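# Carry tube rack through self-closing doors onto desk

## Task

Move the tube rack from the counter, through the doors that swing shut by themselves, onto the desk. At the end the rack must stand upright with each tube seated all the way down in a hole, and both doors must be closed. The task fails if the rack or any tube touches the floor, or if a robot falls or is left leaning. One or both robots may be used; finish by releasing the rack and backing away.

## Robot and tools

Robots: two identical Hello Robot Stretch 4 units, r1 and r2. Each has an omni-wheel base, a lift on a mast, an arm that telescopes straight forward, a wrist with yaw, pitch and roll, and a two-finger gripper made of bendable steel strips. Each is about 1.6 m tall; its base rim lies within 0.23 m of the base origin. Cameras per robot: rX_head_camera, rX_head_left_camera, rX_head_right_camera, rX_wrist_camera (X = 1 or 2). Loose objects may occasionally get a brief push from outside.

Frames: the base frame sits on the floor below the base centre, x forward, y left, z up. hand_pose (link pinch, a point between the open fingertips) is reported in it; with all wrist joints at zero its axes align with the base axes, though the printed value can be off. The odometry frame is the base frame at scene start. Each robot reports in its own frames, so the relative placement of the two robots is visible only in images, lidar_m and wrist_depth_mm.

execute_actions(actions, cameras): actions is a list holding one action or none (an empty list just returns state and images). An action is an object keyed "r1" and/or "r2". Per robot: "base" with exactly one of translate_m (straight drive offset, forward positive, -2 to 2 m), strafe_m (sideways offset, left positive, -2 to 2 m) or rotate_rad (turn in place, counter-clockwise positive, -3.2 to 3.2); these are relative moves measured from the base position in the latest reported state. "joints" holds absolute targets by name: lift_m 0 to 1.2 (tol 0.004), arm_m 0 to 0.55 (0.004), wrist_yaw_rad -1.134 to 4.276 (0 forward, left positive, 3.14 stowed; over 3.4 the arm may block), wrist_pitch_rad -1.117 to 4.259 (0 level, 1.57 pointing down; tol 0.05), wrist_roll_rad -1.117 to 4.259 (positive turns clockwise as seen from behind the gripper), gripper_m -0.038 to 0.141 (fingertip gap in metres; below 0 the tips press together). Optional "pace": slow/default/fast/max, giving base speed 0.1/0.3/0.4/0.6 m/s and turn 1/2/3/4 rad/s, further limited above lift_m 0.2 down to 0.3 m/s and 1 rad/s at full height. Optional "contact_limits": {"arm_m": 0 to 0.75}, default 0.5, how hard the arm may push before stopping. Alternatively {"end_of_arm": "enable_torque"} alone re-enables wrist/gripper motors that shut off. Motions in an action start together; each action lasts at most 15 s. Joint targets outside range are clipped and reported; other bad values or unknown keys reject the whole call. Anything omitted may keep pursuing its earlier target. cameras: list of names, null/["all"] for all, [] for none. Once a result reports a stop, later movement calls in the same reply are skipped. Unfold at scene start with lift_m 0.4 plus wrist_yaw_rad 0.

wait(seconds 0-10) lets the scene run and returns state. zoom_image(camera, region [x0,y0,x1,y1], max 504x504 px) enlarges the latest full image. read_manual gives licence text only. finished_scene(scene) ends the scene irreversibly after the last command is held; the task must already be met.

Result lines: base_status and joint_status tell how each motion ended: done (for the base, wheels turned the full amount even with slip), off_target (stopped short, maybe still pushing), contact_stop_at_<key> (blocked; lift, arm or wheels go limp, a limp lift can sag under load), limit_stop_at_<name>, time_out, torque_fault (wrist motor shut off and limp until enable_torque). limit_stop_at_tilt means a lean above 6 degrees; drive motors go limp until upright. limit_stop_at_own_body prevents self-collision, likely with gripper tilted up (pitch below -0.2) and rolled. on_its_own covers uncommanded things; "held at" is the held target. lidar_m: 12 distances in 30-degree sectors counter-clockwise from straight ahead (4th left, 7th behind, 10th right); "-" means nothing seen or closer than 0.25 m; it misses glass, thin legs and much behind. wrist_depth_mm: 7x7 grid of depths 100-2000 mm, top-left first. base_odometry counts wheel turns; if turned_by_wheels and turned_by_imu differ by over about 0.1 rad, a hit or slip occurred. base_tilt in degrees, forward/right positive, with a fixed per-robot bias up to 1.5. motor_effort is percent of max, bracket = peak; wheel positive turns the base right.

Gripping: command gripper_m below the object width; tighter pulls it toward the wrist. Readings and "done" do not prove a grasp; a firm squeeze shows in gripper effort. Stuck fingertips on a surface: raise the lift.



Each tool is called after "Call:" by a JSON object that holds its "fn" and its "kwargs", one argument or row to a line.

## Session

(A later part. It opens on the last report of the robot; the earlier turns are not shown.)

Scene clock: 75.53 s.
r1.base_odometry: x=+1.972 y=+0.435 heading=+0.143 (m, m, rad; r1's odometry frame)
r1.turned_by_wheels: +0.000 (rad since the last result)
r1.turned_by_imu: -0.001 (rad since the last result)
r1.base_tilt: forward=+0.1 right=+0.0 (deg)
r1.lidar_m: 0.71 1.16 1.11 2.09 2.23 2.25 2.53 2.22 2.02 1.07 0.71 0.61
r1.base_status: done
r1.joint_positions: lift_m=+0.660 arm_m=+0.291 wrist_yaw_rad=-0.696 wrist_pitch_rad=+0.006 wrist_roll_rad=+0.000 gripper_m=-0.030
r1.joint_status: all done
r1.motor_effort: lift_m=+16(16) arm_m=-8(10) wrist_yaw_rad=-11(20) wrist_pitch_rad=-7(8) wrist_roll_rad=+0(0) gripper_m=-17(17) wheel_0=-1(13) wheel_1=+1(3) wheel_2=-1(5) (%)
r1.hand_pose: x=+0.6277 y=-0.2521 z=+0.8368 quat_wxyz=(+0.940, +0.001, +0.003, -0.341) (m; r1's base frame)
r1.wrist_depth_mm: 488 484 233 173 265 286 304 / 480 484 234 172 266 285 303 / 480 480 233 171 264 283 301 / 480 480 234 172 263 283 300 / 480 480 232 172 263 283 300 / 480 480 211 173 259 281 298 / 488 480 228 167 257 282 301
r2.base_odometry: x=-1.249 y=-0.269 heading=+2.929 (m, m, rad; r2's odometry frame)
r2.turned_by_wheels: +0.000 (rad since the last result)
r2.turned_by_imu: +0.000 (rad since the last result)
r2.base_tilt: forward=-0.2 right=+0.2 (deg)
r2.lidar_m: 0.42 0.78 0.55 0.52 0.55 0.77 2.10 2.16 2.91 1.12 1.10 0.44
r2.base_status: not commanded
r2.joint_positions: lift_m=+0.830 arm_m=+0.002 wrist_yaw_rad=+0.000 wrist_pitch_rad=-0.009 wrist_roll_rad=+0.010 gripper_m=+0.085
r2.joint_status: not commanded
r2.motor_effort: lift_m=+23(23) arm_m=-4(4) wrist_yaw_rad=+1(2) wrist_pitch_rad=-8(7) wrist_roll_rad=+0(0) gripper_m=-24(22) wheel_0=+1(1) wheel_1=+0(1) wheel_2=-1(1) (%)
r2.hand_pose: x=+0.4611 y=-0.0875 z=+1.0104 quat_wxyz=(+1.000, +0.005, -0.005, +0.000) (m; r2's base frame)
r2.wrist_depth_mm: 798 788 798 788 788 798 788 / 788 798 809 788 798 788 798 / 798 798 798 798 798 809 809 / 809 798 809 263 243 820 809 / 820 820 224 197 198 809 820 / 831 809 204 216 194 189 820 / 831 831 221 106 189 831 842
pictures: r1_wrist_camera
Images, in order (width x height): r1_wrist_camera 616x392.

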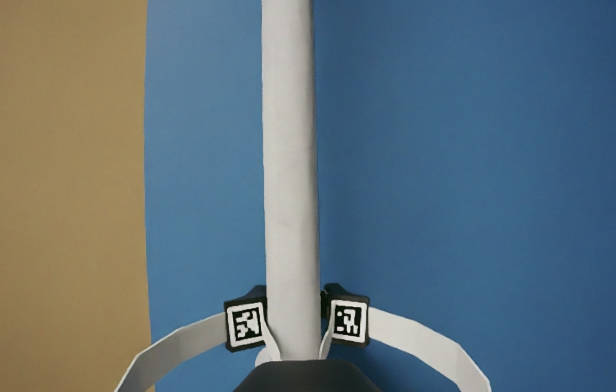

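Call:
{"fn": "execute_actions", "kwargs": {
  "actions": [
    {"r1":{"base":{"strafe_m":0.055},"joints":{"arm_m":0.19},"pace":"slow"}}
  ],
  "cameras": []
}}

Call:
{"fn": "execute_actions", "kwargs": {
  "actions": [
    {"r1":{"base":{"translate_m":-0.65},"joints":{"arm_m":0.36},"pace":"slow"}}
  ],
  "cameras": ["r1_wrist_camera","r1_head_camera"]
}}

Scene clock: 78.27 s.
r1.base_odometry: x=+1.964 y=+0.489 heading=+0.141 (m, m, rad; r1's odometry frame)
r1.turned_by_wheels: -0.002 (rad since the last result)
r1.turned_by_imu: -0.003 (rad since the last result)
r1.base_tilt: forward=+0.0 right=+0.1 (deg)
r1.lidar_m: 1.04 1.11 1.06 2.05 2.21 2.20 2.47 2.24 2.12 1.06 0.64 0.53
r1.base_status: done
r1.joint_positions: lift_m=+0.660 arm_m=+0.191 wrist_yaw_rad=-0.705 wrist_pitch_rad=+0.006 wrist_roll_rad=+0.000 gripper_m=-0.030
r1.joint_status: all done
r1.on_its_own: wrist_yaw_rad is at rest, and its effort (+16) is outside its rest range (-13 to +13)
r1.motor_effort: lift_m=+16(15) arm_m=-7(10) wrist_yaw_rad=+16(31) wrist_pitch_rad=-7(7) wrist_roll_rad=+1(0) gripper_m=-15(18) wheel_0=-12(16) wheel_1=-2(2) wheel_2=-9(10) (%)
r1.hand_pose: x=+0.5252 y=-0.2536 z=+0.8368 quat_wxyz=(+0.938, +0.001, +0.003, -0.345) (m; r1's base frame)
r1.wrist_depth_mm: 585 585 225 171 276 315 353 / 585 585 225 171 274 314 347 / 585 591 225 172 273 310 347 / 585 585 224 172 273 307 345 / 585 591 224 173 271 307 343 / 585 585 216 174 183 307 343 / 580 585 215 167 267 298 345
r2.base_odometry: x=-1.249 y=-0.269 heading=+2.929 (m, m, rad; r2's odometry frame)
r2.turned_by_wheels: +0.000 (rad since the last result)
r2.turned_by_imu: +0.000 (rad since the last result)
r2.base_tilt: forward=-0.1 right=+0.2 (deg)
r2.lidar_m: 0.41 0.77 0.55 0.53 0.57 0.77 2.08 2.17 2.87 1.06 1.08 0.44
r2.base_status: not commanded
r2.joint_positions: lift_m=+0.830 arm_m=+0.002 wrist_yaw_rad=+0.000 wrist_pitch_rad=-0.009 wrist_roll_rad=+0.010 gripper_m=+0.085
r2.joint_status: not commanded
r2.motor_effort: lift_m=+23(23) arm_m=-4(5) wrist_yaw_rad=+2(3) wrist_pitch_rad=-9(7) wrist_roll_rad=+0(0) gripper_m=-23(22) wheel_0=+1(1) wheel_1=+0(1) wheel_2=-1(1) (%)
r2.hand_pose: x=+0.4611 y=-0.0875 z=+1.0104 quat_wxyz=(+1.000, +0.005, -0.005, +0.000) (m; r2's base frame)
r2.wrist_depth_mm: 788 788 798 798 788 798 798 / 788 788 798 798 798 798 809 / 798 788 809 809 798 809 798 / 809 809 809 263 243 798 820 / 820 820 224 197 198 820 831 / 831 809 203 216 194 189 820 / 831 831 222 106 189 831 842
pictures: none
No camera images: the call's "cameras" was empty. Leave "cameras" out to get every camera's image.

Scene clock: 86.07 s.
r1.base_odometry: x=+1.320 y=+0.397 heading=+0.140 (m, m, rad; r1's odometry frame)
r1.turned_by_wheels: -0.001 (rad since the last result)
r1.turned_by_imu: +0.001 (rad since the last result)
r1.base_tilt: forward=+0.0 right=+0.3 (deg)
r1.lidar_m: 0.71 1.53 2.23 2.06 1.73 1.71 1.92 1.84 1.79 1.70 1.17 0.70
r1.base_status: done
r1.joint_positions: lift_m=+0.660 arm_m=+0.359 wrist_yaw_rad=-0.699 wrist_pitch_rad=+0.006 wrist_roll_rad=+0.000 gripper_m=-0.029
r1.joint_status: all done
r1.motor_effort: lift_m=+16(16) arm_m=+5(7) wrist_yaw_rad=-1(34) wrist_pitch_rad=-6(7) wrist_roll_rad=+0(1) gripper_m=-16(19) wheel_0=-10(12) wheel_1=-4(9) wheel_2=-2(11) (%)
r1.hand_pose: x=+0.6945 y=-0.2526 z=+0.8368 quat_wxyz=(+0.939, +0.001, +0.003, -0.343) (m; r1's base frame)
r1.wrist_depth_mm: 564 178 223 175 418 778 976 / 188 179 223 173 413 741 960 / 187 179 223 172 404 732 946 / 187 179 221 173 402 707 946 / 946 178 220 173 402 707 946 / 931 177 200 173 355 707 960 / 564 164 202 168 375 715 946
r2.base_odometry: x=-1.249 y=-0.269 heading=+2.929 (m, m, rad; r2's odometry frame)
r2.turned_by_wheels: +0.000 (rad since the last result)
r2.turned_by_imu: -0.001 (rad since the last result)
r2.base_tilt: forward=-0.1 right=+0.2 (deg)
r2.lidar_m: 0.43 0.77 0.54 0.52 0.54 0.78 2.08 2.15 1.59 1.33 1.36 0.44
r2.base_status: not commanded
r2.joint_positions: lift_m=+0.830 arm_m=+0.002 wrist_yaw_rad=+0.000 wrist_pitch_rad=-0.009 wrist_roll_rad=+0.010 gripper_m=+0.085
r2.joint_status: not commanded
r2.motor_effort: lift_m=+23(23) arm_m=-4(4) wrist_yaw_rad=+0(2) wrist_pitch_rad=-8(8) wrist_roll_rad=+0(0) gripper_m=-23(24) wheel_0=+1(1) wheel_1=-1(0) wheel_2=-1(1) (%)
r2.hand_pose: x=+0.4611 y=-0.0875 z=+1.0104 quat_wxyz=(+1.000, +0.005, -0.005, +0.000) (m; r2's base frame)
r2.wrist_depth_mm: 788 788 788 788 798 798 788 / 798 798 798 798 798 798 798 / 809 809 798 798 798 809 809 / 809 809 809 263 243 809 809 / 820 809 224 197 198 809 820 / 820 820 203 216 195 189 831 / 831 831 222 106 189 831 831
pictures: r1_head_camera, r1_wrist_camera
Images, in order (width x height): r1_head_camera 420x560, r1_wrist_camera 616x392.

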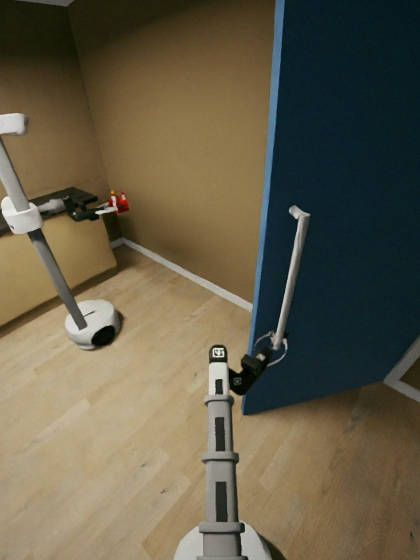

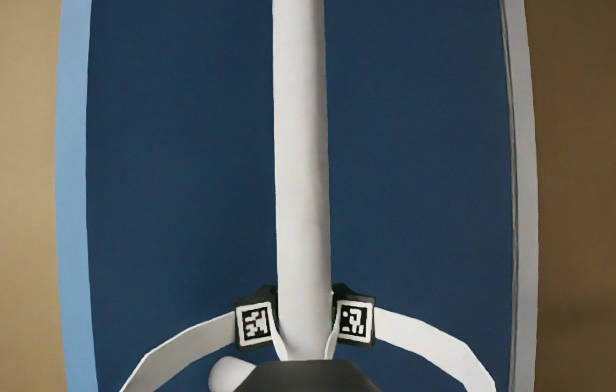

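Call:
{"fn": "execute_actions", "kwargs": {
  "actions": [
    {"r1":{"base":{"strafe_m":-0.052},"joints":{"arm_m":0.245,"wrist_yaw_rad":-0.55},"pace":"slow"}}
  ],
  "cameras": []
}}

Call:
{"fn": "execute_actions", "kwargs": {
  "actions": [
    {"r1":{"base":{"strafe_m":-0.065},"joints":{"arm_m":0.13,"wrist_yaw_rad":-0.4},"pace":"slow"}}
  ],
  "cameras": ["r1_wrist_camera"]
}}

Scene clock: 89.43 s.
r1.base_odometry: x=+1.328 y=+0.346 heading=+0.140 (m, m, rad; r1's odometry frame)
r1.turned_by_wheels: +0.001 (rad since the last result)
r1.turned_by_imu: -0.014 (rad since the last result)
r1.base_tilt: forward=+0.1 right=+0.1 (deg)
r1.lidar_m: 0.63 1.56 1.74 2.16 1.77 1.75 1.98 1.76 1.77 1.69 1.16 0.59
r1.base_status: done
r1.joint_positions: lift_m=+0.660 arm_m=+0.246 wrist_yaw_rad=-0.547 wrist_pitch_rad=+0.006 wrist_roll_rad=+0.000 gripper_m=-0.030
r1.joint_status: all done
r1.motor_effort: lift_m=+16(16) arm_m=-8(15) wrist_yaw_rad=-9(46) wrist_pitch_rad=-7(9) wrist_roll_rad=+1(0) gripper_m=-12(26) wheel_0=+4(13) wheel_1=+1(18) wheel_2=+3(9) (%)
r1.hand_pose: x=+0.6183 y=-0.2247 z=+0.8368 quat_wxyz=(+0.963, +0.001, +0.003, -0.270) (m; r1's base frame)
r1.wrist_depth_mm: 180 185 226 173 394 647 917 / 183 185 225 172 389 634 917 / 182 185 225 171 384 615 917 / 182 185 224 170 379 603 904 / 185 183 224 169 379 597 904 / 188 182 203 169 362 603 917 / 647 167 203 165 342 609 904
r2.base_odometry: x=-1.249 y=-0.269 heading=+2.929 (m, m, rad; r2's odometry frame)
r2.turned_by_wheels: +0.000 (rad since the last result)
r2.turned_by_imu: +0.000 (rad since the last result)
r2.base_tilt: forward=-0.1 right=+0.2 (deg)
r2.lidar_m: 0.42 0.77 0.55 0.51 0.54 0.75 2.09 2.18 1.70 1.40 1.51 0.45
r2.base_status: not commanded
r2.joint_positions: lift_m=+0.830 arm_m=+0.002 wrist_yaw_rad=+0.000 wrist_pitch_rad=-0.009 wrist_roll_rad=+0.010 gripper_m=+0.085
r2.joint_status: not commanded
r2.motor_effort: lift_m=+23(23) arm_m=-5(4) wrist_yaw_rad=+2(0) wrist_pitch_rad=-8(7) wrist_roll_rad=+1(0) gripper_m=-24(23) wheel_0=+1(1) wheel_1=-1(0) wheel_2=-1(1) (%)
r2.hand_pose: x=+0.4611 y=-0.0875 z=+1.0104 quat_wxyz=(+1.000, +0.005, -0.005, +0.000) (m; r2's base frame)
r2.wrist_depth_mm: 788 788 788 788 798 788 798 / 798 798 798 798 809 798 798 / 809 798 798 809 809 798 809 / 809 809 798 263 243 809 809 / 820 820 224 197 198 809 820 / 820 820 203 216 194 189 831 / 831 820 222 106 189 831 831
pictures: none
No camera images: the call's "cameras" was empty. Leave "cameras" out to get every camera's image.

Scene clock: 91.87 s.
r1.base_odometry: x=+1.337 y=+0.282 heading=+0.141 (m, m, rad; r1's odometry frame)
r1.turned_by_wheels: +0.001 (rad since the last result)
r1.turned_by_imu: -0.003 (rad since the last result)
r1.base_tilt: forward=-0.1 right=+0.3 (deg)
r1.lidar_m: 0.51 1.62 1.68 2.21 1.79 1.79 2.03 1.73 1.71 1.64 1.20 0.51
r1.base_status: done
r1.joint_positions: lift_m=+0.660 arm_m=+0.132 wrist_yaw_rad=-0.395 wrist_pitch_rad=+0.006 wrist_roll_rad=+0.000 gripper_m=-0.030
r1.joint_status: all done
r1.motor_effort: lift_m=+16(16) arm_m=-9(16) wrist_yaw_rad=-13(51) wrist_pitch_rad=-7(9) wrist_roll_rad=+0(1) gripper_m=-16(26) wheel_0=+5(12) wheel_1=+1(10) wheel_2=+2(9) (%)
r1.hand_pose: x=+0.5349 y=-0.1918 z=+0.8368 quat_wxyz=(+0.981, +0.000, +0.003, -0.196) (m; r1's base frame)
r1.wrist_depth_mm: 759 187 219 283 375 569 878 / 194 187 220 175 368 554 878 / 192 188 219 172 366 544 866 / 192 187 219 171 362 539 866 / 196 186 222 170 359 530 866 / 1366 185 186 168 343 535 854 / 768 170 204 144 329 539 854
r2.base_odometry: x=-1.249 y=-0.269 heading=+2.929 (m, m, rad; r2's odometry frame)
r2.turned_by_wheels: +0.000 (rad since the last result)
r2.turned_by_imu: +0.000 (rad since the last result)
r2.base_tilt: forward=-0.2 right=+0.2 (deg)
r2.lidar_m: 0.43 0.78 0.55 0.50 0.56 0.77 2.09 2.16 2.90 1.47 1.61 0.43
r2.base_status: not commanded
r2.joint_positions: lift_m=+0.830 arm_m=+0.002 wrist_yaw_rad=+0.000 wrist_pitch_rad=-0.009 wrist_roll_rad=+0.010 gripper_m=+0.085
r2.joint_status: not commanded
r2.motor_effort: lift_m=+23(23) arm_m=-4(5) wrist_yaw_rad=+2(2) wrist_pitch_rad=-9(7) wrist_roll_rad=+0(0) gripper_m=-22(25) wheel_0=+0(1) wheel_1=+0(0) wheel_2=-1(1) (%)
r2.hand_pose: x=+0.4611 y=-0.0875 z=+1.0104 quat_wxyz=(+1.000, +0.005, -0.005, +0.000) (m; r2's base frame)
r2.wrist_depth_mm: 788 798 788 788 798 788 788 / 788 798 798 798 809 798 809 / 788 809 809 809 798 798 809 / 809 809 809 263 243 809 809 / 820 809 224 197 198 820 820 / 831 820 203 216 194 189 820 / 820 831 222 106 189 831 820
pictures: r1_wrist_camera
Images, in order (width x height): r1_wrist_camera 616x392.

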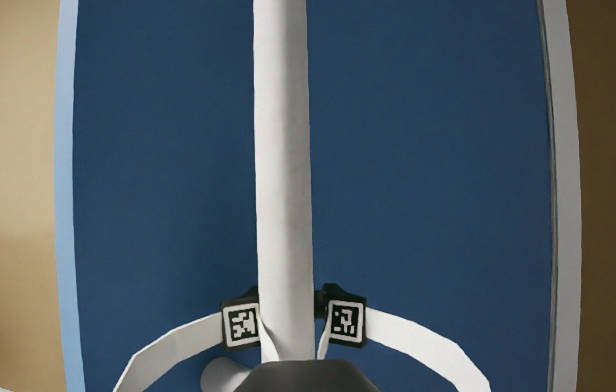

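Call:
{"fn": "execute_actions", "kwargs": {
  "actions": [
    {"r1":{"base":{"strafe_m":-0.07},"joints":{"arm_m":0.01},"pace":"slow"},"r2":{"base":{"strafe_m":-0.75}}}
  ],
  "cameras": ["r1_wrist_camera","r2_head_camera","r2_head_right_camera","r2_wrist_camera"]
}}

Scene clock: 96.37 s.
r1.base_odometry: x=+1.347 y=+0.213 heading=+0.142 (m, m, rad; r1's odometry frame)
r1.turned_by_wheels: +0.000 (rad since the last result)
r1.turned_by_imu: +0.000 (rad since the last result)
r1.base_tilt: forward=+0.1 right=+0.2 (deg)
r1.lidar_m: 0.39 0.89 0.97 2.28 1.86 1.84 2.06 1.67 1.66 1.59 1.21 0.39
r1.base_status: done
r1.joint_positions: lift_m=+0.660 arm_m=+0.011 wrist_yaw_rad=-0.394 wrist_pitch_rad=+0.006 wrist_roll_rad=+0.000 gripper_m=-0.030
r1.joint_status: all done
r1.on_its_own: wrist_yaw_rad is at rest, and its effort (-18) is outside its rest range (-13 to +13)
r1.motor_effort: lift_m=+16(16) arm_m=-8(10) wrist_yaw_rad=-18(49) wrist_pitch_rad=-7(8) wrist_roll_rad=+0(1) gripper_m=-12(17) wheel_0=+3(16) wheel_1=-1(6) wheel_2=+3(7) (%)
r1.hand_pose: x=+0.4151 y=-0.1914 z=+0.8368 quat_wxyz=(+0.981, +0.000, +0.003, -0.196) (m; r1's base frame)
r1.wrist_depth_mm: 159 182 222 306 452 917 946 / 161 183 222 303 445 891 946 / 162 182 221 301 442 854 917 / 162 182 220 297 433 820 917 / 161 181 219 173 433 820 931 / 159 180 181 171 402 820 931 / 158 162 201 163 379 842 917
r2.base_odometry: x=-1.091 y=+0.464 heading=+2.929 (m, m, rad; r2's odometry frame)
r2.turned_by_wheels: +0.000 (rad since the last result)
r2.turned_by_imu: -0.001 (rad since the last result)
r2.base_tilt: forward=-0.2 right=+0.2 (deg)
r2.lidar_m: 0.43 1.10 1.33 1.29 1.33 2.17 2.06 2.14 0.90 0.84 0.92 0.44
r2.base_status: done
r2.joint_positions: lift_m=+0.830 arm_m=+0.002 wrist_yaw_rad=+0.000 wrist_pitch_rad=-0.009 wrist_roll_rad=+0.010 gripper_m=+0.085
r2.joint_status: not commanded
r2.motor_effort: lift_m=+22(23) arm_m=-4(4) wrist_yaw_rad=+1(1) wrist_pitch_rad=-9(8) wrist_roll_rad=+0(1) gripper_m=-22(23) wheel_0=-1(6) wheel_1=+0(9) wheel_2=+0(2) (%)
r2.hand_pose: x=+0.4611 y=-0.0874 z=+1.0105 quat_wxyz=(+1.000, +0.005, -0.005, +0.000) (m; r2's base frame)
r2.wrist_depth_mm: 809 820 809 820 - - - / 820 820 820 809 - - - / 820 820 820 820 - - - / 831 831 831 820 244 - - / 842 842 223 200 196 - - / 842 854 204 216 194 189 - / 842 854 222 106 189 - -
pictures: r1_wrist_camera, r2_head_camera, r2_head_right_camera, r2_wrist_camera
Images, in order (width x height): r1_wrist_camera 616x392, r2_head_camera 420x560, r2_head_right_camera 420x672, r2_wrist_camera 616x392.

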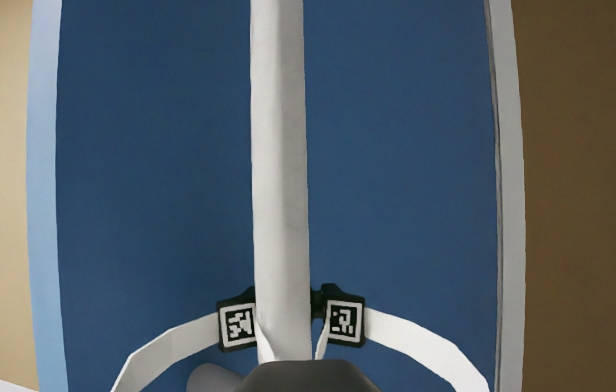

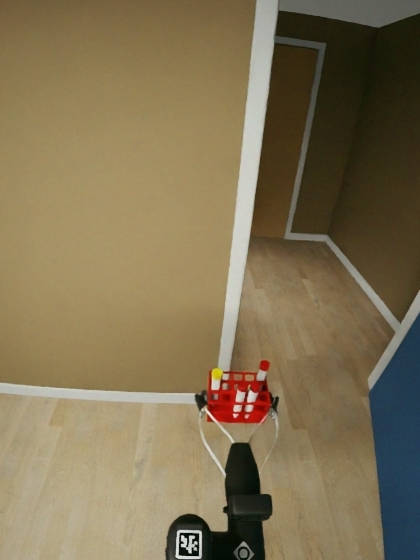

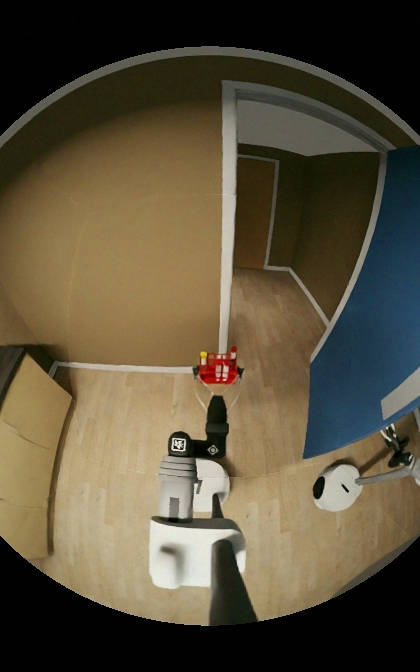

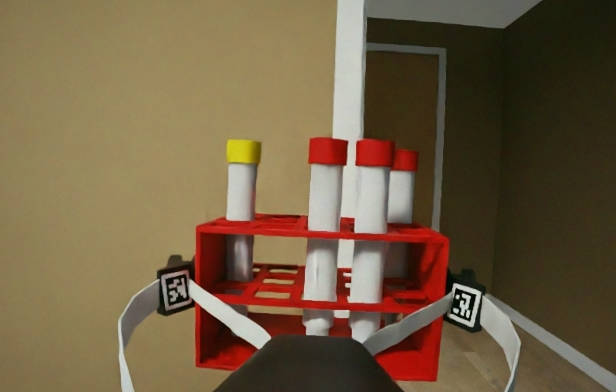

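Call:
{"fn": "execute_actions", "kwargs": {
  "actions": [
    {"r2":{"base":{"strafe_m":-0.5}}}
  ],
  "cameras": ["r2_head_camera","r2_head_right_camera","r2_wrist_camera"]
}}

Scene clock: 99.90 s.
r1.base_odometry: x=+1.347 y=+0.213 heading=+0.142 (m, m, rad; r1's odometry frame)
r1.turned_by_wheels: +0.000 (rad since the last result)
r1.turned_by_imu: -0.001 (rad since the last result)
r1.base_tilt: forward=+0.0 right=+0.1 (deg)
r1.lidar_m: 0.36 0.42 0.50 2.27 1.86 1.84 2.08 1.68 1.66 1.58 1.19 0.38
r1.base_status: not commanded
r1.joint_positions: lift_m=+0.660 arm_m=+0.011 wrist_yaw_rad=-0.394 wrist_pitch_rad=+0.006 wrist_roll_rad=+0.000 gripper_m=-0.030
r1.joint_status: not commanded
r1.on_its_own: wrist_yaw_rad is at rest, and its effort (-17) is outside its rest range (-13 to +13)
r1.motor_effort: lift_m=+16(16) arm_m=-7(7) wrist_yaw_rad=-17(18) wrist_pitch_rad=-6(6) wrist_roll_rad=+1(2) gripper_m=-14(17) wheel_0=+3(3) wheel_1=-1(1) wheel_2=+3(3) (%)
r1.hand_pose: x=+0.4151 y=-0.1914 z=+0.8368 quat_wxyz=(+0.981, +0.000, +0.003, -0.196) (m; r1's base frame)
r1.wrist_depth_mm: 159 182 222 306 452 931 931 / 162 182 220 303 445 878 917 / 162 182 221 300 439 842 931 / 162 182 220 298 436 831 931 / 161 181 218 173 430 831 931 / 159 179 181 170 404 820 917 / 158 162 202 163 379 831 931
r2.base_odometry: x=-0.985 y=+0.953 heading=+2.928 (m, m, rad; r2's odometry frame)
r2.turned_by_wheels: +0.000 (rad since the last result)
r2.turned_by_imu: -0.001 (rad since the last result)
r2.base_tilt: forward=-0.1 right=+0.2 (deg)
r2.lidar_m: 0.41 1.10 1.48 1.78 1.88 2.18 2.05 2.13 0.42 0.42 0.33 0.43
r2.base_status: done
r2.joint_positions: lift_m=+0.830 arm_m=+0.002 wrist_yaw_rad=+0.000 wrist_pitch_rad=-0.009 wrist_roll_rad=+0.010 gripper_m=+0.085
r2.joint_status: not commanded
r2.motor_effort: lift_m=+22(23) arm_m=-4(4) wrist_yaw_rad=+4(1) wrist_pitch_rad=-8(8) wrist_roll_rad=+0(0) gripper_m=-25(24) wheel_0=-2(6) wheel_1=-1(8) wheel_2=+0(3) (%)
r2.hand_pose: x=+0.4611 y=-0.0874 z=+1.0105 quat_wxyz=(+1.000, +0.005, -0.005, +0.000) (m; r2's base frame)
r2.wrist_depth_mm: 820 820 - - - - 960 / 831 831 - - - - 866 / 842 842 - - - - 854 / 854 842 - 263 242 - 820 / 854 854 224 199 199 - 788 / 854 854 204 218 194 189 750 / 866 866 222 106 188 - 759
pictures: r2_head_camera, r2_head_right_camera, r2_wrist_camera
Images, in order (width x height): r2_head_camera 420x560, r2_head_right_camera 420x672, r2_wrist_camera 616x392.

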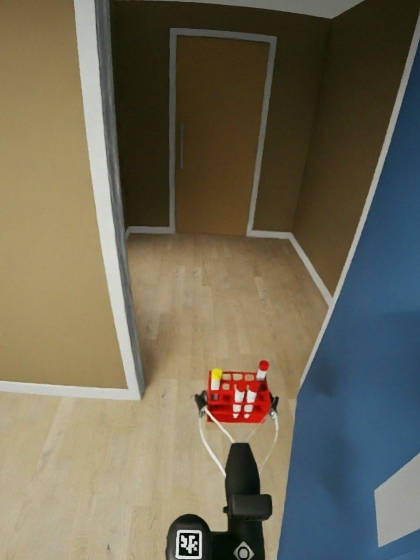

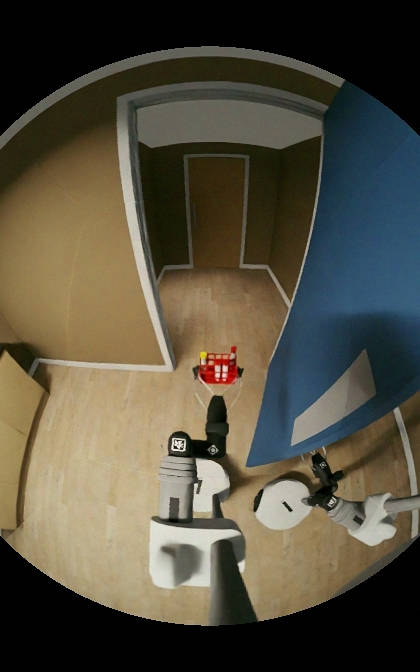

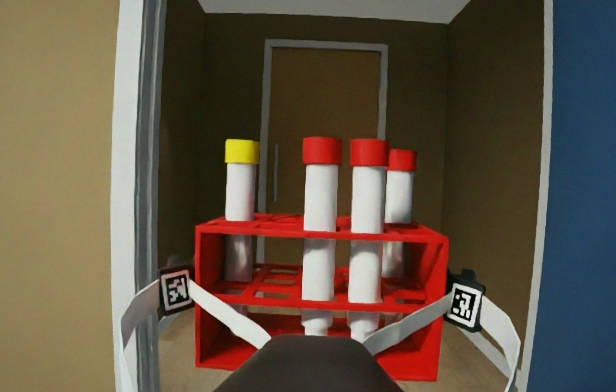

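Call:
{"fn": "execute_actions", "kwargs": {
  "actions": [
    {"r2":{"base":{"translate_m":0.73}}}
  ],
  "cameras": ["r2_head_right_camera"]
}}

Scene clock: 104.87 s.
r1.base_odometry: x=+1.347 y=+0.213 heading=+0.142 (m, m, rad; r1's odometry frame)
r1.turned_by_wheels: +0.000 (rad since the last result)
r1.turned_by_imu: -0.002 (rad since the last result)
r1.base_tilt: forward=+0.2 right=+0.1 (deg)
r1.lidar_m: 0.37 2.29 2.39 2.25 1.86 1.82 2.04 1.69 1.66 1.61 1.22 0.39
r1.base_status: not commanded
r1.joint_positions: lift_m=+0.660 arm_m=+0.011 wrist_yaw_rad=-0.394 wrist_pitch_rad=+0.006 wrist_roll_rad=+0.000 gripper_m=-0.030
r1.joint_status: not commanded
r1.on_its_own: wrist_yaw_rad is at rest, and its effort (-18) is outside its rest range (-13 to +13)
r1.motor_effort: lift_m=+16(15) arm_m=-7(8) wrist_yaw_rad=-18(17) wrist_pitch_rad=-6(7) wrist_roll_rad=+1(0) gripper_m=-15(14) wheel_0=+3(3) wheel_1=-1(1) wheel_2=+3(3) (%)
r1.hand_pose: x=+0.4151 y=-0.1914 z=+0.8368 quat_wxyz=(+0.981, +0.000, +0.003, -0.196) (m; r1's base frame)
r1.wrist_depth_mm: 159 181 221 306 452 946 917 / 161 183 221 303 445 891 931 / 162 182 221 301 442 854 931 / 162 182 220 298 433 831 917 / 160 181 220 173 427 820 931 / 159 179 181 171 404 831 931 / 158 163 202 163 377 842 931
r2.base_odometry: x=-1.698 y=+1.107 heading=+2.928 (m, m, rad; r2's odometry frame)
r2.turned_by_wheels: +0.000 (rad since the last result)
r2.turned_by_imu: -0.003 (rad since the last result)
r2.base_tilt: forward=-0.1 right=+0.2 (deg)
r2.lidar_m: 0.43 0.46 0.47 1.23 1.88 2.58 2.80 0.55 0.49 0.48 0.60 0.46
r2.base_status: done
r2.joint_positions: lift_m=+0.830 arm_m=+0.002 wrist_yaw_rad=+0.000 wrist_pitch_rad=-0.009 wrist_roll_rad=+0.010 gripper_m=+0.085
r2.joint_status: not commanded
r2.motor_effort: lift_m=+22(22) arm_m=-4(4) wrist_yaw_rad=+1(0) wrist_pitch_rad=-7(7) wrist_roll_rad=+0(0) gripper_m=-23(24) wheel_0=+0(3) wheel_1=+0(5) wheel_2=+1(11) (%)
r2.hand_pose: x=+0.4611 y=-0.0874 z=+1.0105 quat_wxyz=(+1.000, +0.005, -0.005, +0.000) (m; r2's base frame)
r2.wrist_depth_mm: 1281 1863 - - - - 1618 / 1308 1921 - - - - 1576 / 1336 1921 - - - - 1576 / 1336 - - 263 244 - 1576 / 1336 1808 224 198 198 - 1576 / 1366 1576 203 216 195 189 1576 / 1336 1808 222 106 188 - 1576
pictures: r2_head_right_camera
Images, in order (width x height): r2_head_right_camera 420x672.

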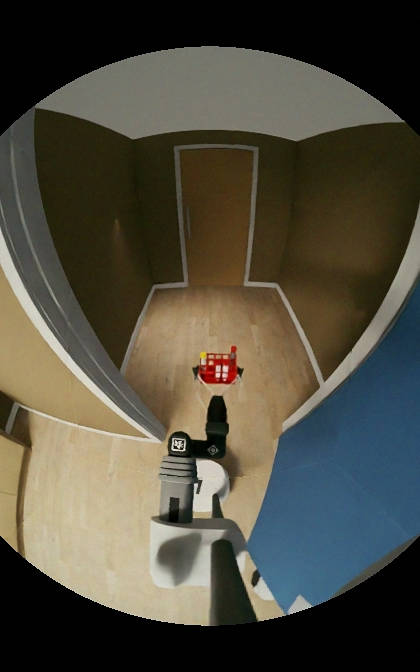

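Call:
{"fn": "execute_actions", "kwargs": {
  "actions": [
    {"r2":{"base":{"strafe_m":-0.235}},"r1":{"joints":{"lift_m":0.66}}}
  ],
  "cameras": ["r2_head_right_camera"]
}}

Call:
{"fn": "execute_actions", "kwargs": {
  "actions": [
    {"r1":{"joints":{"gripper_m":0.07}}}
  ],
  "cameras": ["r1_wrist_camera"]
}}

Scene clock: 107.20 s.
r1.base_odometry: x=+1.347 y=+0.213 heading=+0.142 (m, m, rad; r1's odometry frame)
r1.turned_by_wheels: +0.000 (rad since the last result)
r1.turned_by_imu: -0.001 (rad since the last result)
r1.base_tilt: forward=+0.1 right=+0.2 (deg)
r1.lidar_m: 0.38 2.29 2.35 2.27 1.84 1.83 2.05 1.69 1.66 1.60 1.18 0.39
r1.base_status: not commanded
r1.joint_positions: lift_m=+0.660 arm_m=+0.011 wrist_yaw_rad=-0.394 wrist_pitch_rad=+0.006 wrist_roll_rad=+0.000 gripper_m=-0.030
r1.joint_status: all done
r1.on_its_own: wrist_yaw_rad is at rest, and its effort (-18) is outside its rest range (-13 to +13)
r1.motor_effort: lift_m=+16(18) arm_m=-7(7) wrist_yaw_rad=-18(17) wrist_pitch_rad=-6(6) wrist_roll_rad=+1(1) gripper_m=-12(16) wheel_0=+3(3) wheel_1=-1(1) wheel_2=+3(3) (%)
r1.hand_pose: x=+0.4151 y=-0.1914 z=+0.8368 quat_wxyz=(+0.981, +0.000, +0.003, -0.196) (m; r1's base frame)
r1.wrist_depth_mm: 159 182 221 304 455 931 931 / 162 183 222 301 445 891 931 / 162 183 220 300 439 854 931 / 161 182 220 300 436 831 946 / 161 181 220 173 430 820 931 / 159 179 182 170 404 831 917 / 158 163 201 163 379 831 931
r2.base_odometry: x=-1.649 y=+1.337 heading=+2.928 (m, m, rad; r2's odometry frame)
r2.turned_by_wheels: +0.000 (rad since the last result)
r2.turned_by_imu: +0.000 (rad since the last result)
r2.base_tilt: forward=-0.1 right=+0.2 (deg)
r2.lidar_m: 0.41 1.60 0.64 1.24 2.13 2.93 0.51 0.31 0.25 0.25 0.32 0.43
r2.base_status: done
r2.joint_positions: lift_m=+0.830 arm_m=+0.002 wrist_yaw_rad=+0.000 wrist_pitch_rad=-0.009 wrist_roll_rad=+0.010 gripper_m=+0.085
r2.joint_status: not commanded
r2.motor_effort: lift_m=+22(22) arm_m=-5(4) wrist_yaw_rad=+1(3) wrist_pitch_rad=-8(9) wrist_roll_rad=+0(0) gripper_m=-26(25) wheel_0=-1(9) wheel_1=+0(8) wheel_2=-1(0) (%)
r2.hand_pose: x=+0.4611 y=-0.0874 z=+1.0105 quat_wxyz=(+1.000, +0.005, -0.005, +0.000) (m; r2's base frame)
r2.wrist_depth_mm: 1576 - - - - 1808 1336 / 1618 - - - - 1863 1281 / 1661 - - - - 1863 1255 / 1661 - - - 244 1863 1255 / 1661 - 224 198 197 1661 1255 / 1661 - 203 216 194 189 1255 / 1661 - 222 106 189 1756 1281
pictures: r2_head_right_camera
Images, in order (width x height): r2_head_right_camera 420x672.

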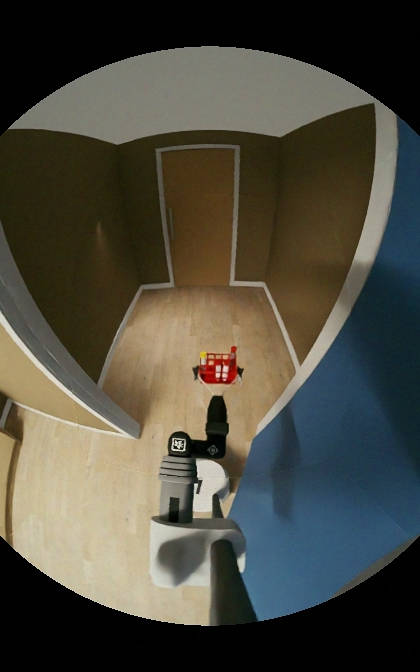

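Scene clock: 109.23 s.
r1.base_odometry: x=+1.347 y=+0.213 heading=+0.142 (m, m, rad; r1's odometry frame)
r1.turned_by_wheels: +0.000 (rad since the last result)
r1.turned_by_imu: +0.000 (rad since the last result)
r1.base_tilt: forward=+0.0 right=+0.1 (deg)
r1.lidar_m: 0.41 2.31 2.37 2.23 1.85 1.84 2.08 1.70 1.67 1.59 1.19 0.39
r1.base_status: not commanded
r1.joint_positions: lift_m=+0.660 arm_m=+0.011 wrist_yaw_rad=-0.394 wrist_pitch_rad=+0.006 wrist_roll_rad=+0.000 gripper_m=+0.070
r1.joint_status: all done
r1.on_its_own: wrist_yaw_rad is at rest, and its effort (-17) is outside its rest range (-13 to +13)
r1.motor_effort: lift_m=+16(16) arm_m=-6(7) wrist_yaw_rad=-17(41) wrist_pitch_rad=-5(7) wrist_roll_rad=+1(2) gripper_m=-3(16) wheel_0=+4(4) wheel_1=-1(1) wheel_2=+4(6) (%)
r1.hand_pose: x=+0.4150 y=-0.1915 z=+0.8368 quat_wxyz=(+0.981, +0.000, +0.003, -0.196) (m; r1's base frame)
r1.wrist_depth_mm: 185 216 187 353 508 931 931 / 183 217 188 351 500 904 931 / 183 217 186 347 492 891 931 / 183 216 186 347 492 854 931 / 182 216 187 343 484 854 917 / 182 208 185 340 194 854 946 / 181 198 183 153 480 854 917
r2.base_odometry: x=-1.649 y=+1.337 heading=+2.928 (m, m, rad; r2's odometry frame)
r2.turned_by_wheels: +0.000 (rad since the last result)
r2.turned_by_imu: +0.000 (rad since the last result)
r2.base_tilt: forward=-0.1 right=+0.2 (deg)
r2.lidar_m: 0.41 1.57 0.64 1.23 2.10 2.94 0.42 0.28 0.25 0.25 0.30 0.42
r2.base_status: not commanded
r2.joint_positions: lift_m=+0.830 arm_m=+0.002 wrist_yaw_rad=+0.000 wrist_pitch_rad=-0.009 wrist_roll_rad=+0.010 gripper_m=+0.085
r2.joint_status: not commanded
r2.motor_effort: lift_m=+22(22) arm_m=-4(4) wrist_yaw_rad=+1(1) wrist_pitch_rad=-7(8) wrist_roll_rad=+0(0) gripper_m=-25(23) wheel_0=-1(1) wheel_1=+0(1) wheel_2=-1(1) (%)
r2.hand_pose: x=+0.4611 y=-0.0874 z=+1.0105 quat_wxyz=(+1.000, +0.005, -0.005, +0.000) (m; r2's base frame)
r2.wrist_depth_mm: 1576 - - - - 1863 1308 / 1618 - - - - 1863 1281 / 1618 - - - - 1863 1255 / 1661 - - - 243 1863 1255 / 1708 - 224 198 198 1661 1255 / 1618 - 203 216 195 189 1255 / 1661 - 222 106 189 1708 1255
pictures: r1_wrist_camera
Images, in order (width x height): r1_wrist_camera 616x392.

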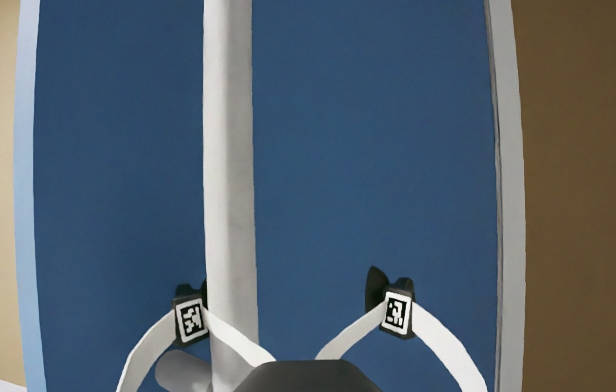

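Call:
{"fn": "execute_actions", "kwargs": {
  "actions": [
    {"r1":{"base":{"strafe_m":0.05},"pace":"slow"}}
  ],
  "cameras": ["r1_wrist_camera"]
}}

Scene clock: 111.70 s.
r1.base_odometry: x=+1.340 y=+0.262 heading=+0.141 (m, m, rad; r1's odometry frame)
r1.turned_by_wheels: +0.000 (rad since the last result)
r1.turned_by_imu: -0.001 (rad since the last result)
r1.base_tilt: forward=+0.1 right=+0.1 (deg)
r1.lidar_m: 0.48 2.33 2.33 2.21 1.83 1.81 1.98 1.69 1.70 1.63 1.18 0.45
r1.base_status: done
r1.joint_positions: lift_m=+0.660 arm_m=+0.011 wrist_yaw_rad=-0.400 wrist_pitch_rad=+0.006 wrist_roll_rad=+0.000 gripper_m=+0.070
r1.joint_status: not commanded
r1.motor_effort: lift_m=+16(16) arm_m=-7(8) wrist_yaw_rad=-1(17) wrist_pitch_rad=-7(6) wrist_roll_rad=+0(1) gripper_m=-2(5) wheel_0=-3(6) wheel_1=+1(9) wheel_2=-1(1) (%)
r1.hand_pose: x=+0.4139 y=-0.1928 z=+0.8368 quat_wxyz=(+0.980, +0.000, +0.003, -0.199) (m; r1's base frame)
r1.wrist_depth_mm: 866 272 303 424 574 917 960 / 1430 274 306 421 574 904 946 / 1430 276 304 415 559 878 946 / 1430 274 304 415 559 866 976 / 1464 273 303 413 554 854 976 / 1397 271 209 413 194 854 976 / 1430 253 255 142 554 878 960
r2.base_odometry: x=-1.649 y=+1.337 heading=+2.929 (m, m, rad; r2's odometry frame)
r2.turned_by_wheels: +0.000 (rad since the last result)
r2.turned_by_imu: +0.000 (rad since the last result)
r2.base_tilt: forward=-0.2 right=+0.2 (deg)
r2.lidar_m: 0.43 1.59 0.63 1.22 2.12 2.93 0.33 0.25 - 0.25 0.28 0.43
r2.base_status: not commanded
r2.joint_positions: lift_m=+0.830 arm_m=+0.002 wrist_yaw_rad=+0.000 wrist_pitch_rad=-0.009 wrist_roll_rad=+0.010 gripper_m=+0.085
r2.joint_status: not commanded
r2.motor_effort: lift_m=+22(22) arm_m=-4(4) wrist_yaw_rad=+1(5) wrist_pitch_rad=-8(8) wrist_roll_rad=+0(0) gripper_m=-25(24) wheel_0=+3(11) wheel_1=-3(17) wheel_2=+2(7) (%)
r2.hand_pose: x=+0.4611 y=-0.0874 z=+1.0105 quat_wxyz=(+1.000, +0.005, -0.005, +0.000) (m; r2's base frame)
r2.wrist_depth_mm: 1618 - - - - 1808 1336 / 1618 - - - - 1863 1308 / 1618 - - - - 1863 1255 / 1661 - - 265 243 1863 1281 / 1708 - 224 197 196 1661 1255 / 1618 - 203 217 195 189 1255 / 1661 - 221 106 189 1756 1255
pictures: r1_wrist_camera
Images, in order (width x height): r1_wrist_camera 616x392.

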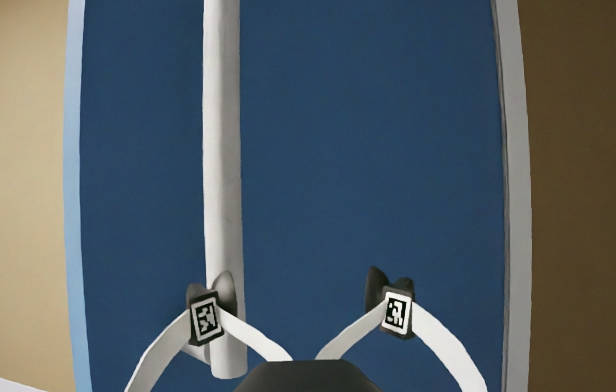

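Call:
{"fn": "execute_actions", "kwargs": {
  "actions": [
    {"r1":{"base":{"rotate_rad":-0.67},"joints":{"wrist_pitch_rad":1.5,"gripper_m":0.03}}}
  ],
  "cameras": []
}}

Call:
{"fn": "execute_actions", "kwargs": {
  "actions": [
    {"r1":{"base":{"strafe_m":0.57},"joints":{"wrist_yaw_rad":0,"lift_m":0.5},"pace":"fast"}}
  ],
  "cameras": ["r1_head_camera","r1_head_right_camera"]
}}

Scene clock: 113.63 s.
r1.base_odometry: x=+1.340 y=+0.262 heading=-0.529 (m, m, rad; r1's odometry frame)
r1.turned_by_wheels: -0.670 (rad since the last result)
r1.turned_by_imu: -0.679 (rad since the last result)
r1.base_tilt: forward=+0.1 right=+0.0 (deg)
r1.lidar_m: 0.62 0.48 1.96 2.34 2.49 1.87 1.82 1.90 1.81 1.70 1.84 1.34
r1.base_status: done
r1.joint_positions: lift_m=+0.660 arm_m=+0.011 wrist_yaw_rad=-0.400 wrist_pitch_rad=+1.500 wrist_roll_rad=+0.000 gripper_m=+0.030
r1.joint_status: all done
r1.motor_effort: lift_m=+16(16) arm_m=-7(7) wrist_yaw_rad=+1(1) wrist_pitch_rad=+0(4) wrist_roll_rad=+0(0) gripper_m=-4(8) wheel_0=+0(5) wheel_1=+0(7) wheel_2=-1(5) (%)
r1.hand_pose: x=+0.1669 y=-0.0885 z=+0.5508 quat_wxyz=(+0.717, +0.135, +0.668, -0.145) (m; r1's base frame)
r1.wrist_depth_mm: 597 798 798 809 820 820 820 / 609 798 798 798 809 820 820 / 615 768 768 788 788 798 809 / 699 768 759 778 778 788 788 / 741 759 759 564 768 768 778 / 732 750 208 544 204 768 768 / 732 741 544 156 549 750 768
r2.base_odometry: x=-1.649 y=+1.337 heading=+2.929 (m, m, rad; r2's odometry frame)
r2.turned_by_wheels: +0.000 (rad since the last result)
r2.turned_by_imu: +0.000 (rad since the last result)
r2.base_tilt: forward=-0.1 right=+0.2 (deg)
r2.lidar_m: 0.41 1.59 0.64 1.23 2.13 2.92 0.32 0.25 - 0.25 0.27 0.43
r2.base_status: not commanded
r2.joint_positions: lift_m=+0.830 arm_m=+0.002 wrist_yaw_rad=+0.000 wrist_pitch_rad=-0.009 wrist_roll_rad=+0.010 gripper_m=+0.085
r2.joint_status: not commanded
r2.motor_effort: lift_m=+22(22) arm_m=-4(4) wrist_yaw_rad=+1(0) wrist_pitch_rad=-8(9) wrist_roll_rad=+0(0) gripper_m=-23(24) wheel_0=+3(4) wheel_1=-4(4) wheel_2=+2(2) (%)
r2.hand_pose: x=+0.4611 y=-0.0874 z=+1.0105 quat_wxyz=(+1.000, +0.005, -0.005, +0.000) (m; r2's base frame)
r2.wrist_depth_mm: 1576 - - - - 1863 1336 / 1618 - - - - 1863 1308 / 1618 - - - - 1863 1281 / 1661 - - 263 244 1808 1255 / 1661 - 224 198 200 1708 1229 / 1661 - 204 217 194 189 1255 / 1661 - 222 106 189 1708 1255
pictures: none
No camera images: the call's "cameras" was empty. Leave "cameras" out to get every camera's image.

Scene clock: 116.23 s.
r1.base_odometry: x=+1.627 y=+0.754 heading=-0.529 (m, m, rad; r1's odometry frame)
r1.turned_by_wheels: +0.000 (rad since the last result)
r1.turned_by_imu: +0.000 (rad since the last result)
r1.base_tilt: forward=+0.1 right=+0.3 (deg)
r1.lidar_m: 0.83 1.43 1.84 1.78 1.86 1.87 1.77 1.87 2.37 2.28 1.86 0.49
r1.base_status: done
r1.joint_positions: lift_m=+0.500 arm_m=+0.011 wrist_yaw_rad=+0.000 wrist_pitch_rad=+1.500 wrist_roll_rad=+0.000 gripper_m=+0.030
r1.joint_status: all done
r1.motor_effort: lift_m=+16(14) arm_m=-7(6) wrist_yaw_rad=+0(4) wrist_pitch_rad=-1(1) wrist_roll_rad=+1(1) gripper_m=-3(0) wheel_0=+1(11) wheel_1=-2(13) wheel_2=-1(1) (%)
r1.hand_pose: x=+0.2024 y=-0.0874 z=+0.3908 quat_wxyz=(+0.732, +0.000, +0.682, +0.000) (m; r1's base frame)
r1.wrist_depth_mm: 627 634 640 640 640 407 647 / 627 621 627 634 634 647 640 / 621 621 621 634 634 640 640 / 609 609 615 621 621 615 634 / 603 603 603 615 615 615 621 / 591 397 208 394 204 609 609 / 580 382 384 156 418 597 609
r2.base_odometry: x=-1.649 y=+1.337 heading=+2.929 (m, m, rad; r2's odometry frame)
r2.turned_by_wheels: +0.000 (rad since the last result)
r2.turned_by_imu: +0.000 (rad since the last result)
r2.base_tilt: forward=-0.1 right=+0.2 (deg)
r2.lidar_m: 0.42 1.59 0.65 1.25 2.10 0.77 0.35 0.25 - 0.25 0.27 0.42
r2.base_status: not commanded
r2.joint_positions: lift_m=+0.830 arm_m=+0.002 wrist_yaw_rad=+0.000 wrist_pitch_rad=-0.009 wrist_roll_rad=+0.010 gripper_m=+0.085
r2.joint_status: not commanded
r2.motor_effort: lift_m=+22(22) arm_m=-4(4) wrist_yaw_rad=+1(1) wrist_pitch_rad=-9(9) wrist_roll_rad=+0(0) gripper_m=-22(25) wheel_0=+3(4) wheel_1=-4(4) wheel_2=+2(2) (%)
r2.hand_pose: x=+0.4611 y=-0.0874 z=+1.0105 quat_wxyz=(+1.000, +0.005, -0.005, +0.000) (m; r2's base frame)
r2.wrist_depth_mm: 1576 - - - - 1863 1336 / 1618 - - - - 1863 1281 / 1661 - - - - 1863 1255 / 1661 - - 263 244 1808 1255 / 1708 - 224 198 200 1708 1255 / 1708 - 204 217 194 189 1255 / 1708 - 223 106 189 1708 1255
pictures: r1_head_camera, r1_head_right_camera
Images, in order (width x height): r1_head_camera 420x560, r1_head_right_camera 420x672.

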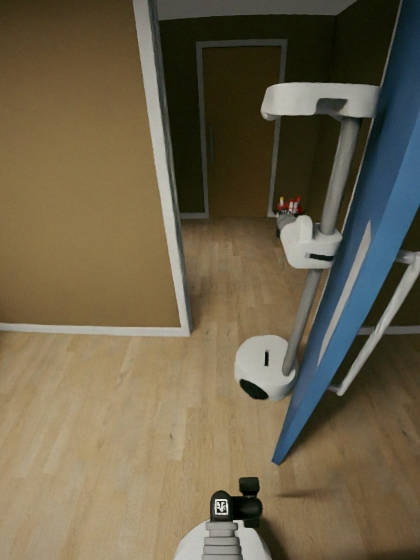

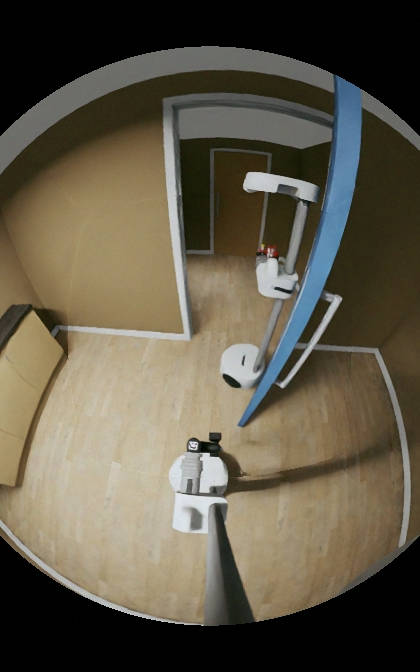

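Call:
{"fn": "execute_actions", "kwargs": {
  "actions": [
    {"r1":{"base":{"translate_m":0.46}}}
  ],
  "cameras": ["r1_head_right_camera"]
}}

Scene clock: 119.60 s.
r1.base_odometry: x=+2.024 y=+0.522 heading=-0.528 (m, m, rad; r1's odometry frame)
r1.turned_by_wheels: +0.000 (rad since the last result)
r1.turned_by_imu: -0.002 (rad since the last result)
r1.base_tilt: forward=+0.1 right=+0.4 (deg)
r1.lidar_m: 0.49 0.92 1.31 1.75 1.87 2.33 2.22 2.34 2.40 0.25 0.35 0.37
r1.base_status: done
r1.joint_positions: lift_m=+0.500 arm_m=+0.011 wrist_yaw_rad=+0.000 wrist_pitch_rad=+1.500 wrist_roll_rad=+0.000 gripper_m=+0.030
r1.joint_status: not commanded
r1.motor_effort: lift_m=+16(16) arm_m=-7(7) wrist_yaw_rad=+0(0) wrist_pitch_rad=-1(0) wrist_roll_rad=+0(1) gripper_m=-3(1) wheel_0=+0(5) wheel_1=+1(2) wheel_2=+2(12) (%)
r1.hand_pose: x=+0.2024 y=-0.0874 z=+0.3908 quat_wxyz=(+0.732, +0.000, +0.682, +0.000) (m; r1's base frame)
r1.wrist_depth_mm: 634 634 640 634 421 424 424 / 627 634 634 627 418 421 421 / 627 627 627 627 496 424 449 / 609 615 615 621 621 615 488 / 597 603 615 609 615 603 433 / 591 402 208 392 204 521 397 / 585 382 382 157 421 430 362
r2.base_odometry: x=-1.649 y=+1.337 heading=+2.929 (m, m, rad; r2's odometry frame)
r2.turned_by_wheels: +0.000 (rad since the last result)
r2.turned_by_imu: +0.000 (rad since the last result)
r2.base_tilt: forward=-0.1 right=+0.1 (deg)
r2.lidar_m: 0.41 1.60 0.65 1.25 0.59 0.34 0.33 0.25 - 0.25 0.26 0.42
r2.base_status: not commanded
r2.joint_positions: lift_m=+0.830 arm_m=+0.002 wrist_yaw_rad=+0.000 wrist_pitch_rad=-0.009 wrist_roll_rad=+0.010 gripper_m=+0.085
r2.joint_status: not commanded
r2.motor_effort: lift_m=+22(22) arm_m=-4(4) wrist_yaw_rad=+2(2) wrist_pitch_rad=-8(8) wrist_roll_rad=+0(0) gripper_m=-23(23) wheel_0=+3(3) wheel_1=-4(3) wheel_2=+2(2) (%)
r2.hand_pose: x=+0.4611 y=-0.0874 z=+1.0105 quat_wxyz=(+1.000, +0.005, -0.005, +0.000) (m; r2's base frame)
r2.wrist_depth_mm: 1576 - - - - 1863 1336 / 1576 - - - - 1808 1308 / 1618 - - - - 1863 1281 / 1661 - - 263 243 1808 1255 / 1708 - 224 198 200 1661 1255 / 1661 - 204 217 195 189 1229 / 1661 - 223 106 189 1708 1255
pictures: r1_head_right_camera
Images, in order (width x height): r1_head_right_camera 420x672.

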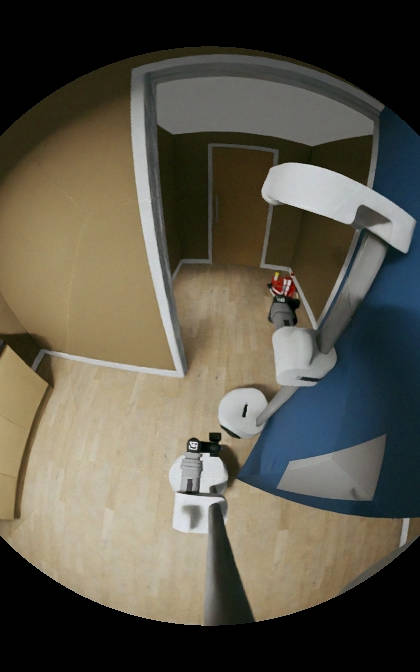

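Call:
{"fn": "execute_actions", "kwargs": {
  "actions": [
    {"r1":{"base":{"strafe_m":-0.17},"pace":"slow"},"r2":{"base":{"translate_m":0.95}}}
  ],
  "cameras": ["r1_head_right_camera","r2_head_right_camera"]
}}

Scene clock: 125.17 s.
r1.base_odometry: x=+1.939 y=+0.375 heading=-0.528 (m, m, rad; r1's odometry frame)
r1.turned_by_wheels: +0.000 (rad since the last result)
r1.turned_by_imu: -0.003 (rad since the last result)
r1.base_tilt: forward=+0.1 right=+0.0 (deg)
r1.lidar_m: 1.29 0.98 1.31 1.91 2.02 2.31 2.23 2.35 - 0.25 0.25 0.50
r1.base_status: done
r1.joint_positions: lift_m=+0.500 arm_m=+0.011 wrist_yaw_rad=+0.000 wrist_pitch_rad=+1.500 wrist_roll_rad=+0.000 gripper_m=+0.030
r1.joint_status: not commanded
r1.motor_effort: lift_m=+16(17) arm_m=-7(7) wrist_yaw_rad=+0(1) wrist_pitch_rad=-1(1) wrist_roll_rad=+1(2) gripper_m=-1(3) wheel_0=+2(19) wheel_1=-3(20) wheel_2=+0(9) (%)
r1.hand_pose: x=+0.2024 y=-0.0874 z=+0.3908 quat_wxyz=(+0.732, +0.000, +0.682, +0.000) (m; r1's base frame)
r1.wrist_depth_mm: 627 634 640 640 647 654 469 / 621 627 634 634 640 640 433 / 615 615 621 627 627 574 394 / 615 615 615 615 615 508 362 / 603 597 603 609 615 452 330 / 585 399 208 389 203 404 301 / 585 387 387 156 418 336 -
r2.base_odometry: x=-2.577 y=+1.538 heading=+2.929 (m, m, rad; r2's odometry frame)
r2.turned_by_wheels: +0.000 (rad since the last result)
r2.turned_by_imu: -0.003 (rad since the last result)
r2.base_tilt: forward=-0.1 right=+0.2 (deg)
r2.lidar_m: 0.43 1.63 1.17 1.10 0.75 0.79 1.05 0.64 0.66 0.96 0.99 0.44
r2.base_status: done
r2.joint_positions: lift_m=+0.830 arm_m=+0.002 wrist_yaw_rad=+0.000 wrist_pitch_rad=-0.009 wrist_roll_rad=+0.010 gripper_m=+0.085
r2.joint_status: not commanded
r2.motor_effort: lift_m=+22(22) arm_m=-4(4) wrist_yaw_rad=+0(1) wrist_pitch_rad=-9(8) wrist_roll_rad=+0(0) gripper_m=-24(23) wheel_0=+0(4) wheel_1=+0(5) wheel_2=+2(5) (%)
r2.hand_pose: x=+0.4611 y=-0.0874 z=+1.0105 quat_wxyz=(+1.000, +0.005, -0.005, +0.000) (m; r2's base frame)
r2.wrist_depth_mm: 1464 1430 1464 1464 1464 1464 1281 / 1430 1464 1464 1464 1499 1499 1229 / 1499 1499 1499 1464 1499 1499 1229 / 1464 1499 1499 264 244 1499 1205 / 1499 1499 224 197 198 1537 1205 / 1499 1499 203 217 195 189 1229 / 1499 1537 222 106 189 1576 1205
pictures: r1_head_right_camera, r2_head_right_camera
Images, in order (width x height): r1_head_right_camera 420x672, r2_head_right_camera 420x672.

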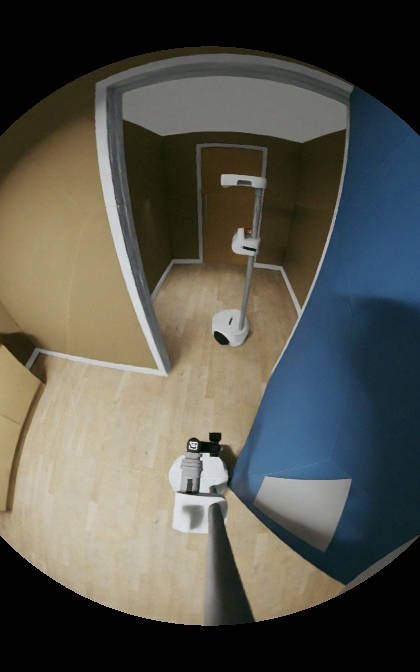

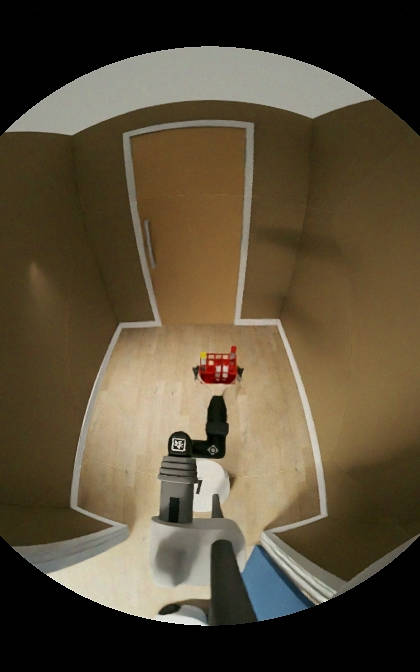

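Call:
{"fn": "execute_actions", "kwargs": {
  "actions": [
    {"r1":{"base":{"translate_m":1.45}},"r2":{"base":{"strafe_m":0.8}}}
  ],
  "cameras": ["r1_head_right_camera","r1_head_camera","r2_wrist_camera"]
}}

Scene clock: 131.87 s.
r1.base_odometry: x=+3.191 y=-0.356 heading=-0.528 (m, m, rad; r1's odometry frame)
r1.turned_by_wheels: +0.000 (rad since the last result)
r1.turned_by_imu: -0.006 (rad since the last result)
r1.base_tilt: forward=+0.0 right=+0.2 (deg)
r1.lidar_m: 1.73 0.60 0.38 0.38 0.59 0.51 0.49 0.52 0.75 1.15 1.24 1.72
r1.base_status: done
r1.joint_positions: lift_m=+0.500 arm_m=+0.011 wrist_yaw_rad=+0.000 wrist_pitch_rad=+1.500 wrist_roll_rad=+0.000 gripper_m=+0.030
r1.joint_status: not commanded
r1.motor_effort: lift_m=+18(18) arm_m=-7(7) wrist_yaw_rad=+1(1) wrist_pitch_rad=-1(1) wrist_roll_rad=+0(0) gripper_m=-4(4) wheel_0=+1(5) wheel_1=-1(3) wheel_2=+1(10) (%)
r1.hand_pose: x=+0.2024 y=-0.0874 z=+0.3906 quat_wxyz=(+0.732, +0.000, +0.682, +0.000) (m; r1's base frame)
r1.wrist_depth_mm: 634 627 640 647 647 654 654 / 621 627 621 640 640 647 647 / 615 615 621 627 627 640 640 / 609 603 609 621 627 627 634 / 603 603 603 615 615 615 615 / 591 397 208 392 203 603 609 / 585 382 387 156 418 597 609
r2.base_odometry: x=-2.746 y=+0.756 heading=+2.929 (m, m, rad; r2's odometry frame)
r2.turned_by_wheels: +0.000 (rad since the last result)
r2.turned_by_imu: -0.002 (rad since the last result)
r2.base_tilt: forward=-0.1 right=+0.2 (deg)
r2.lidar_m: 0.43 0.47 0.33 0.29 0.30 0.42 0.47 0.51 0.40 0.39 0.53 0.40
r2.base_status: done
r2.joint_positions: lift_m=+0.830 arm_m=+0.002 wrist_yaw_rad=+0.000 wrist_pitch_rad=-0.009 wrist_roll_rad=+0.010 gripper_m=+0.085
r2.joint_status: not commanded
r2.motor_effort: lift_m=+22(22) arm_m=-4(4) wrist_yaw_rad=+3(1) wrist_pitch_rad=-8(8) wrist_roll_rad=+0(0) gripper_m=-23(24) wheel_0=+0(11) wheel_1=-2(7) wheel_2=+0(2) (%)
r2.hand_pose: x=+0.4611 y=-0.0874 z=+1.0105 quat_wxyz=(+1.000, +0.005, -0.005, +0.000) (m; r2's base frame)
r2.wrist_depth_mm: 564 831 1430 1430 1430 1430 1464 / 574 854 1430 1464 1464 1464 1464 / 591 866 1499 1464 1430 1464 1499 / 591 878 1397 263 244 1464 1499 / 603 820 223 196 196 1464 1499 / 603 723 203 216 195 189 1537 / 591 891 222 106 189 1499 1499
pictures: r1_head_camera, r1_head_right_camera, r2_wrist_camera
Images, in order (width x height): r1_head_camera 420x560, r1_head_right_camera 420x672, r2_wrist_camera 616x392.

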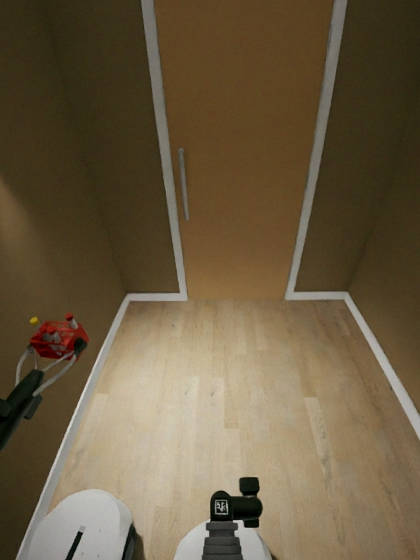

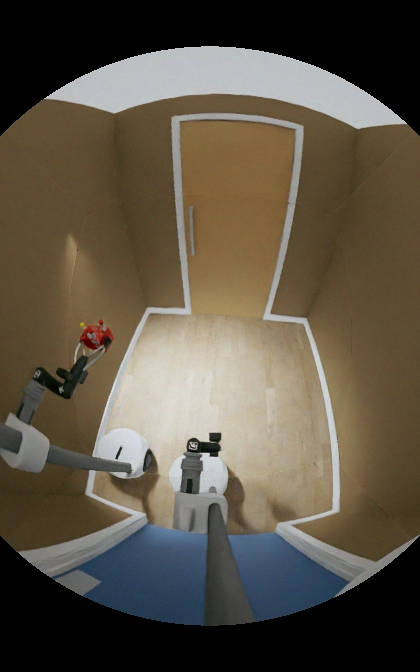

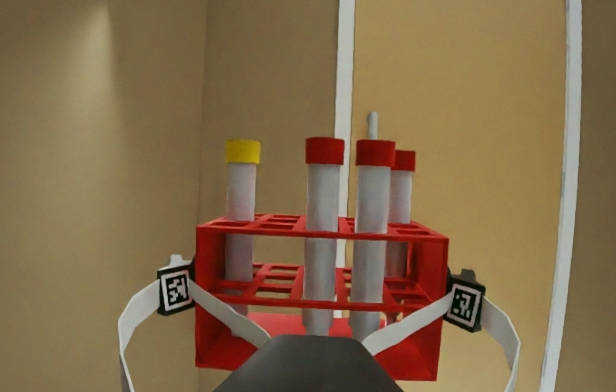

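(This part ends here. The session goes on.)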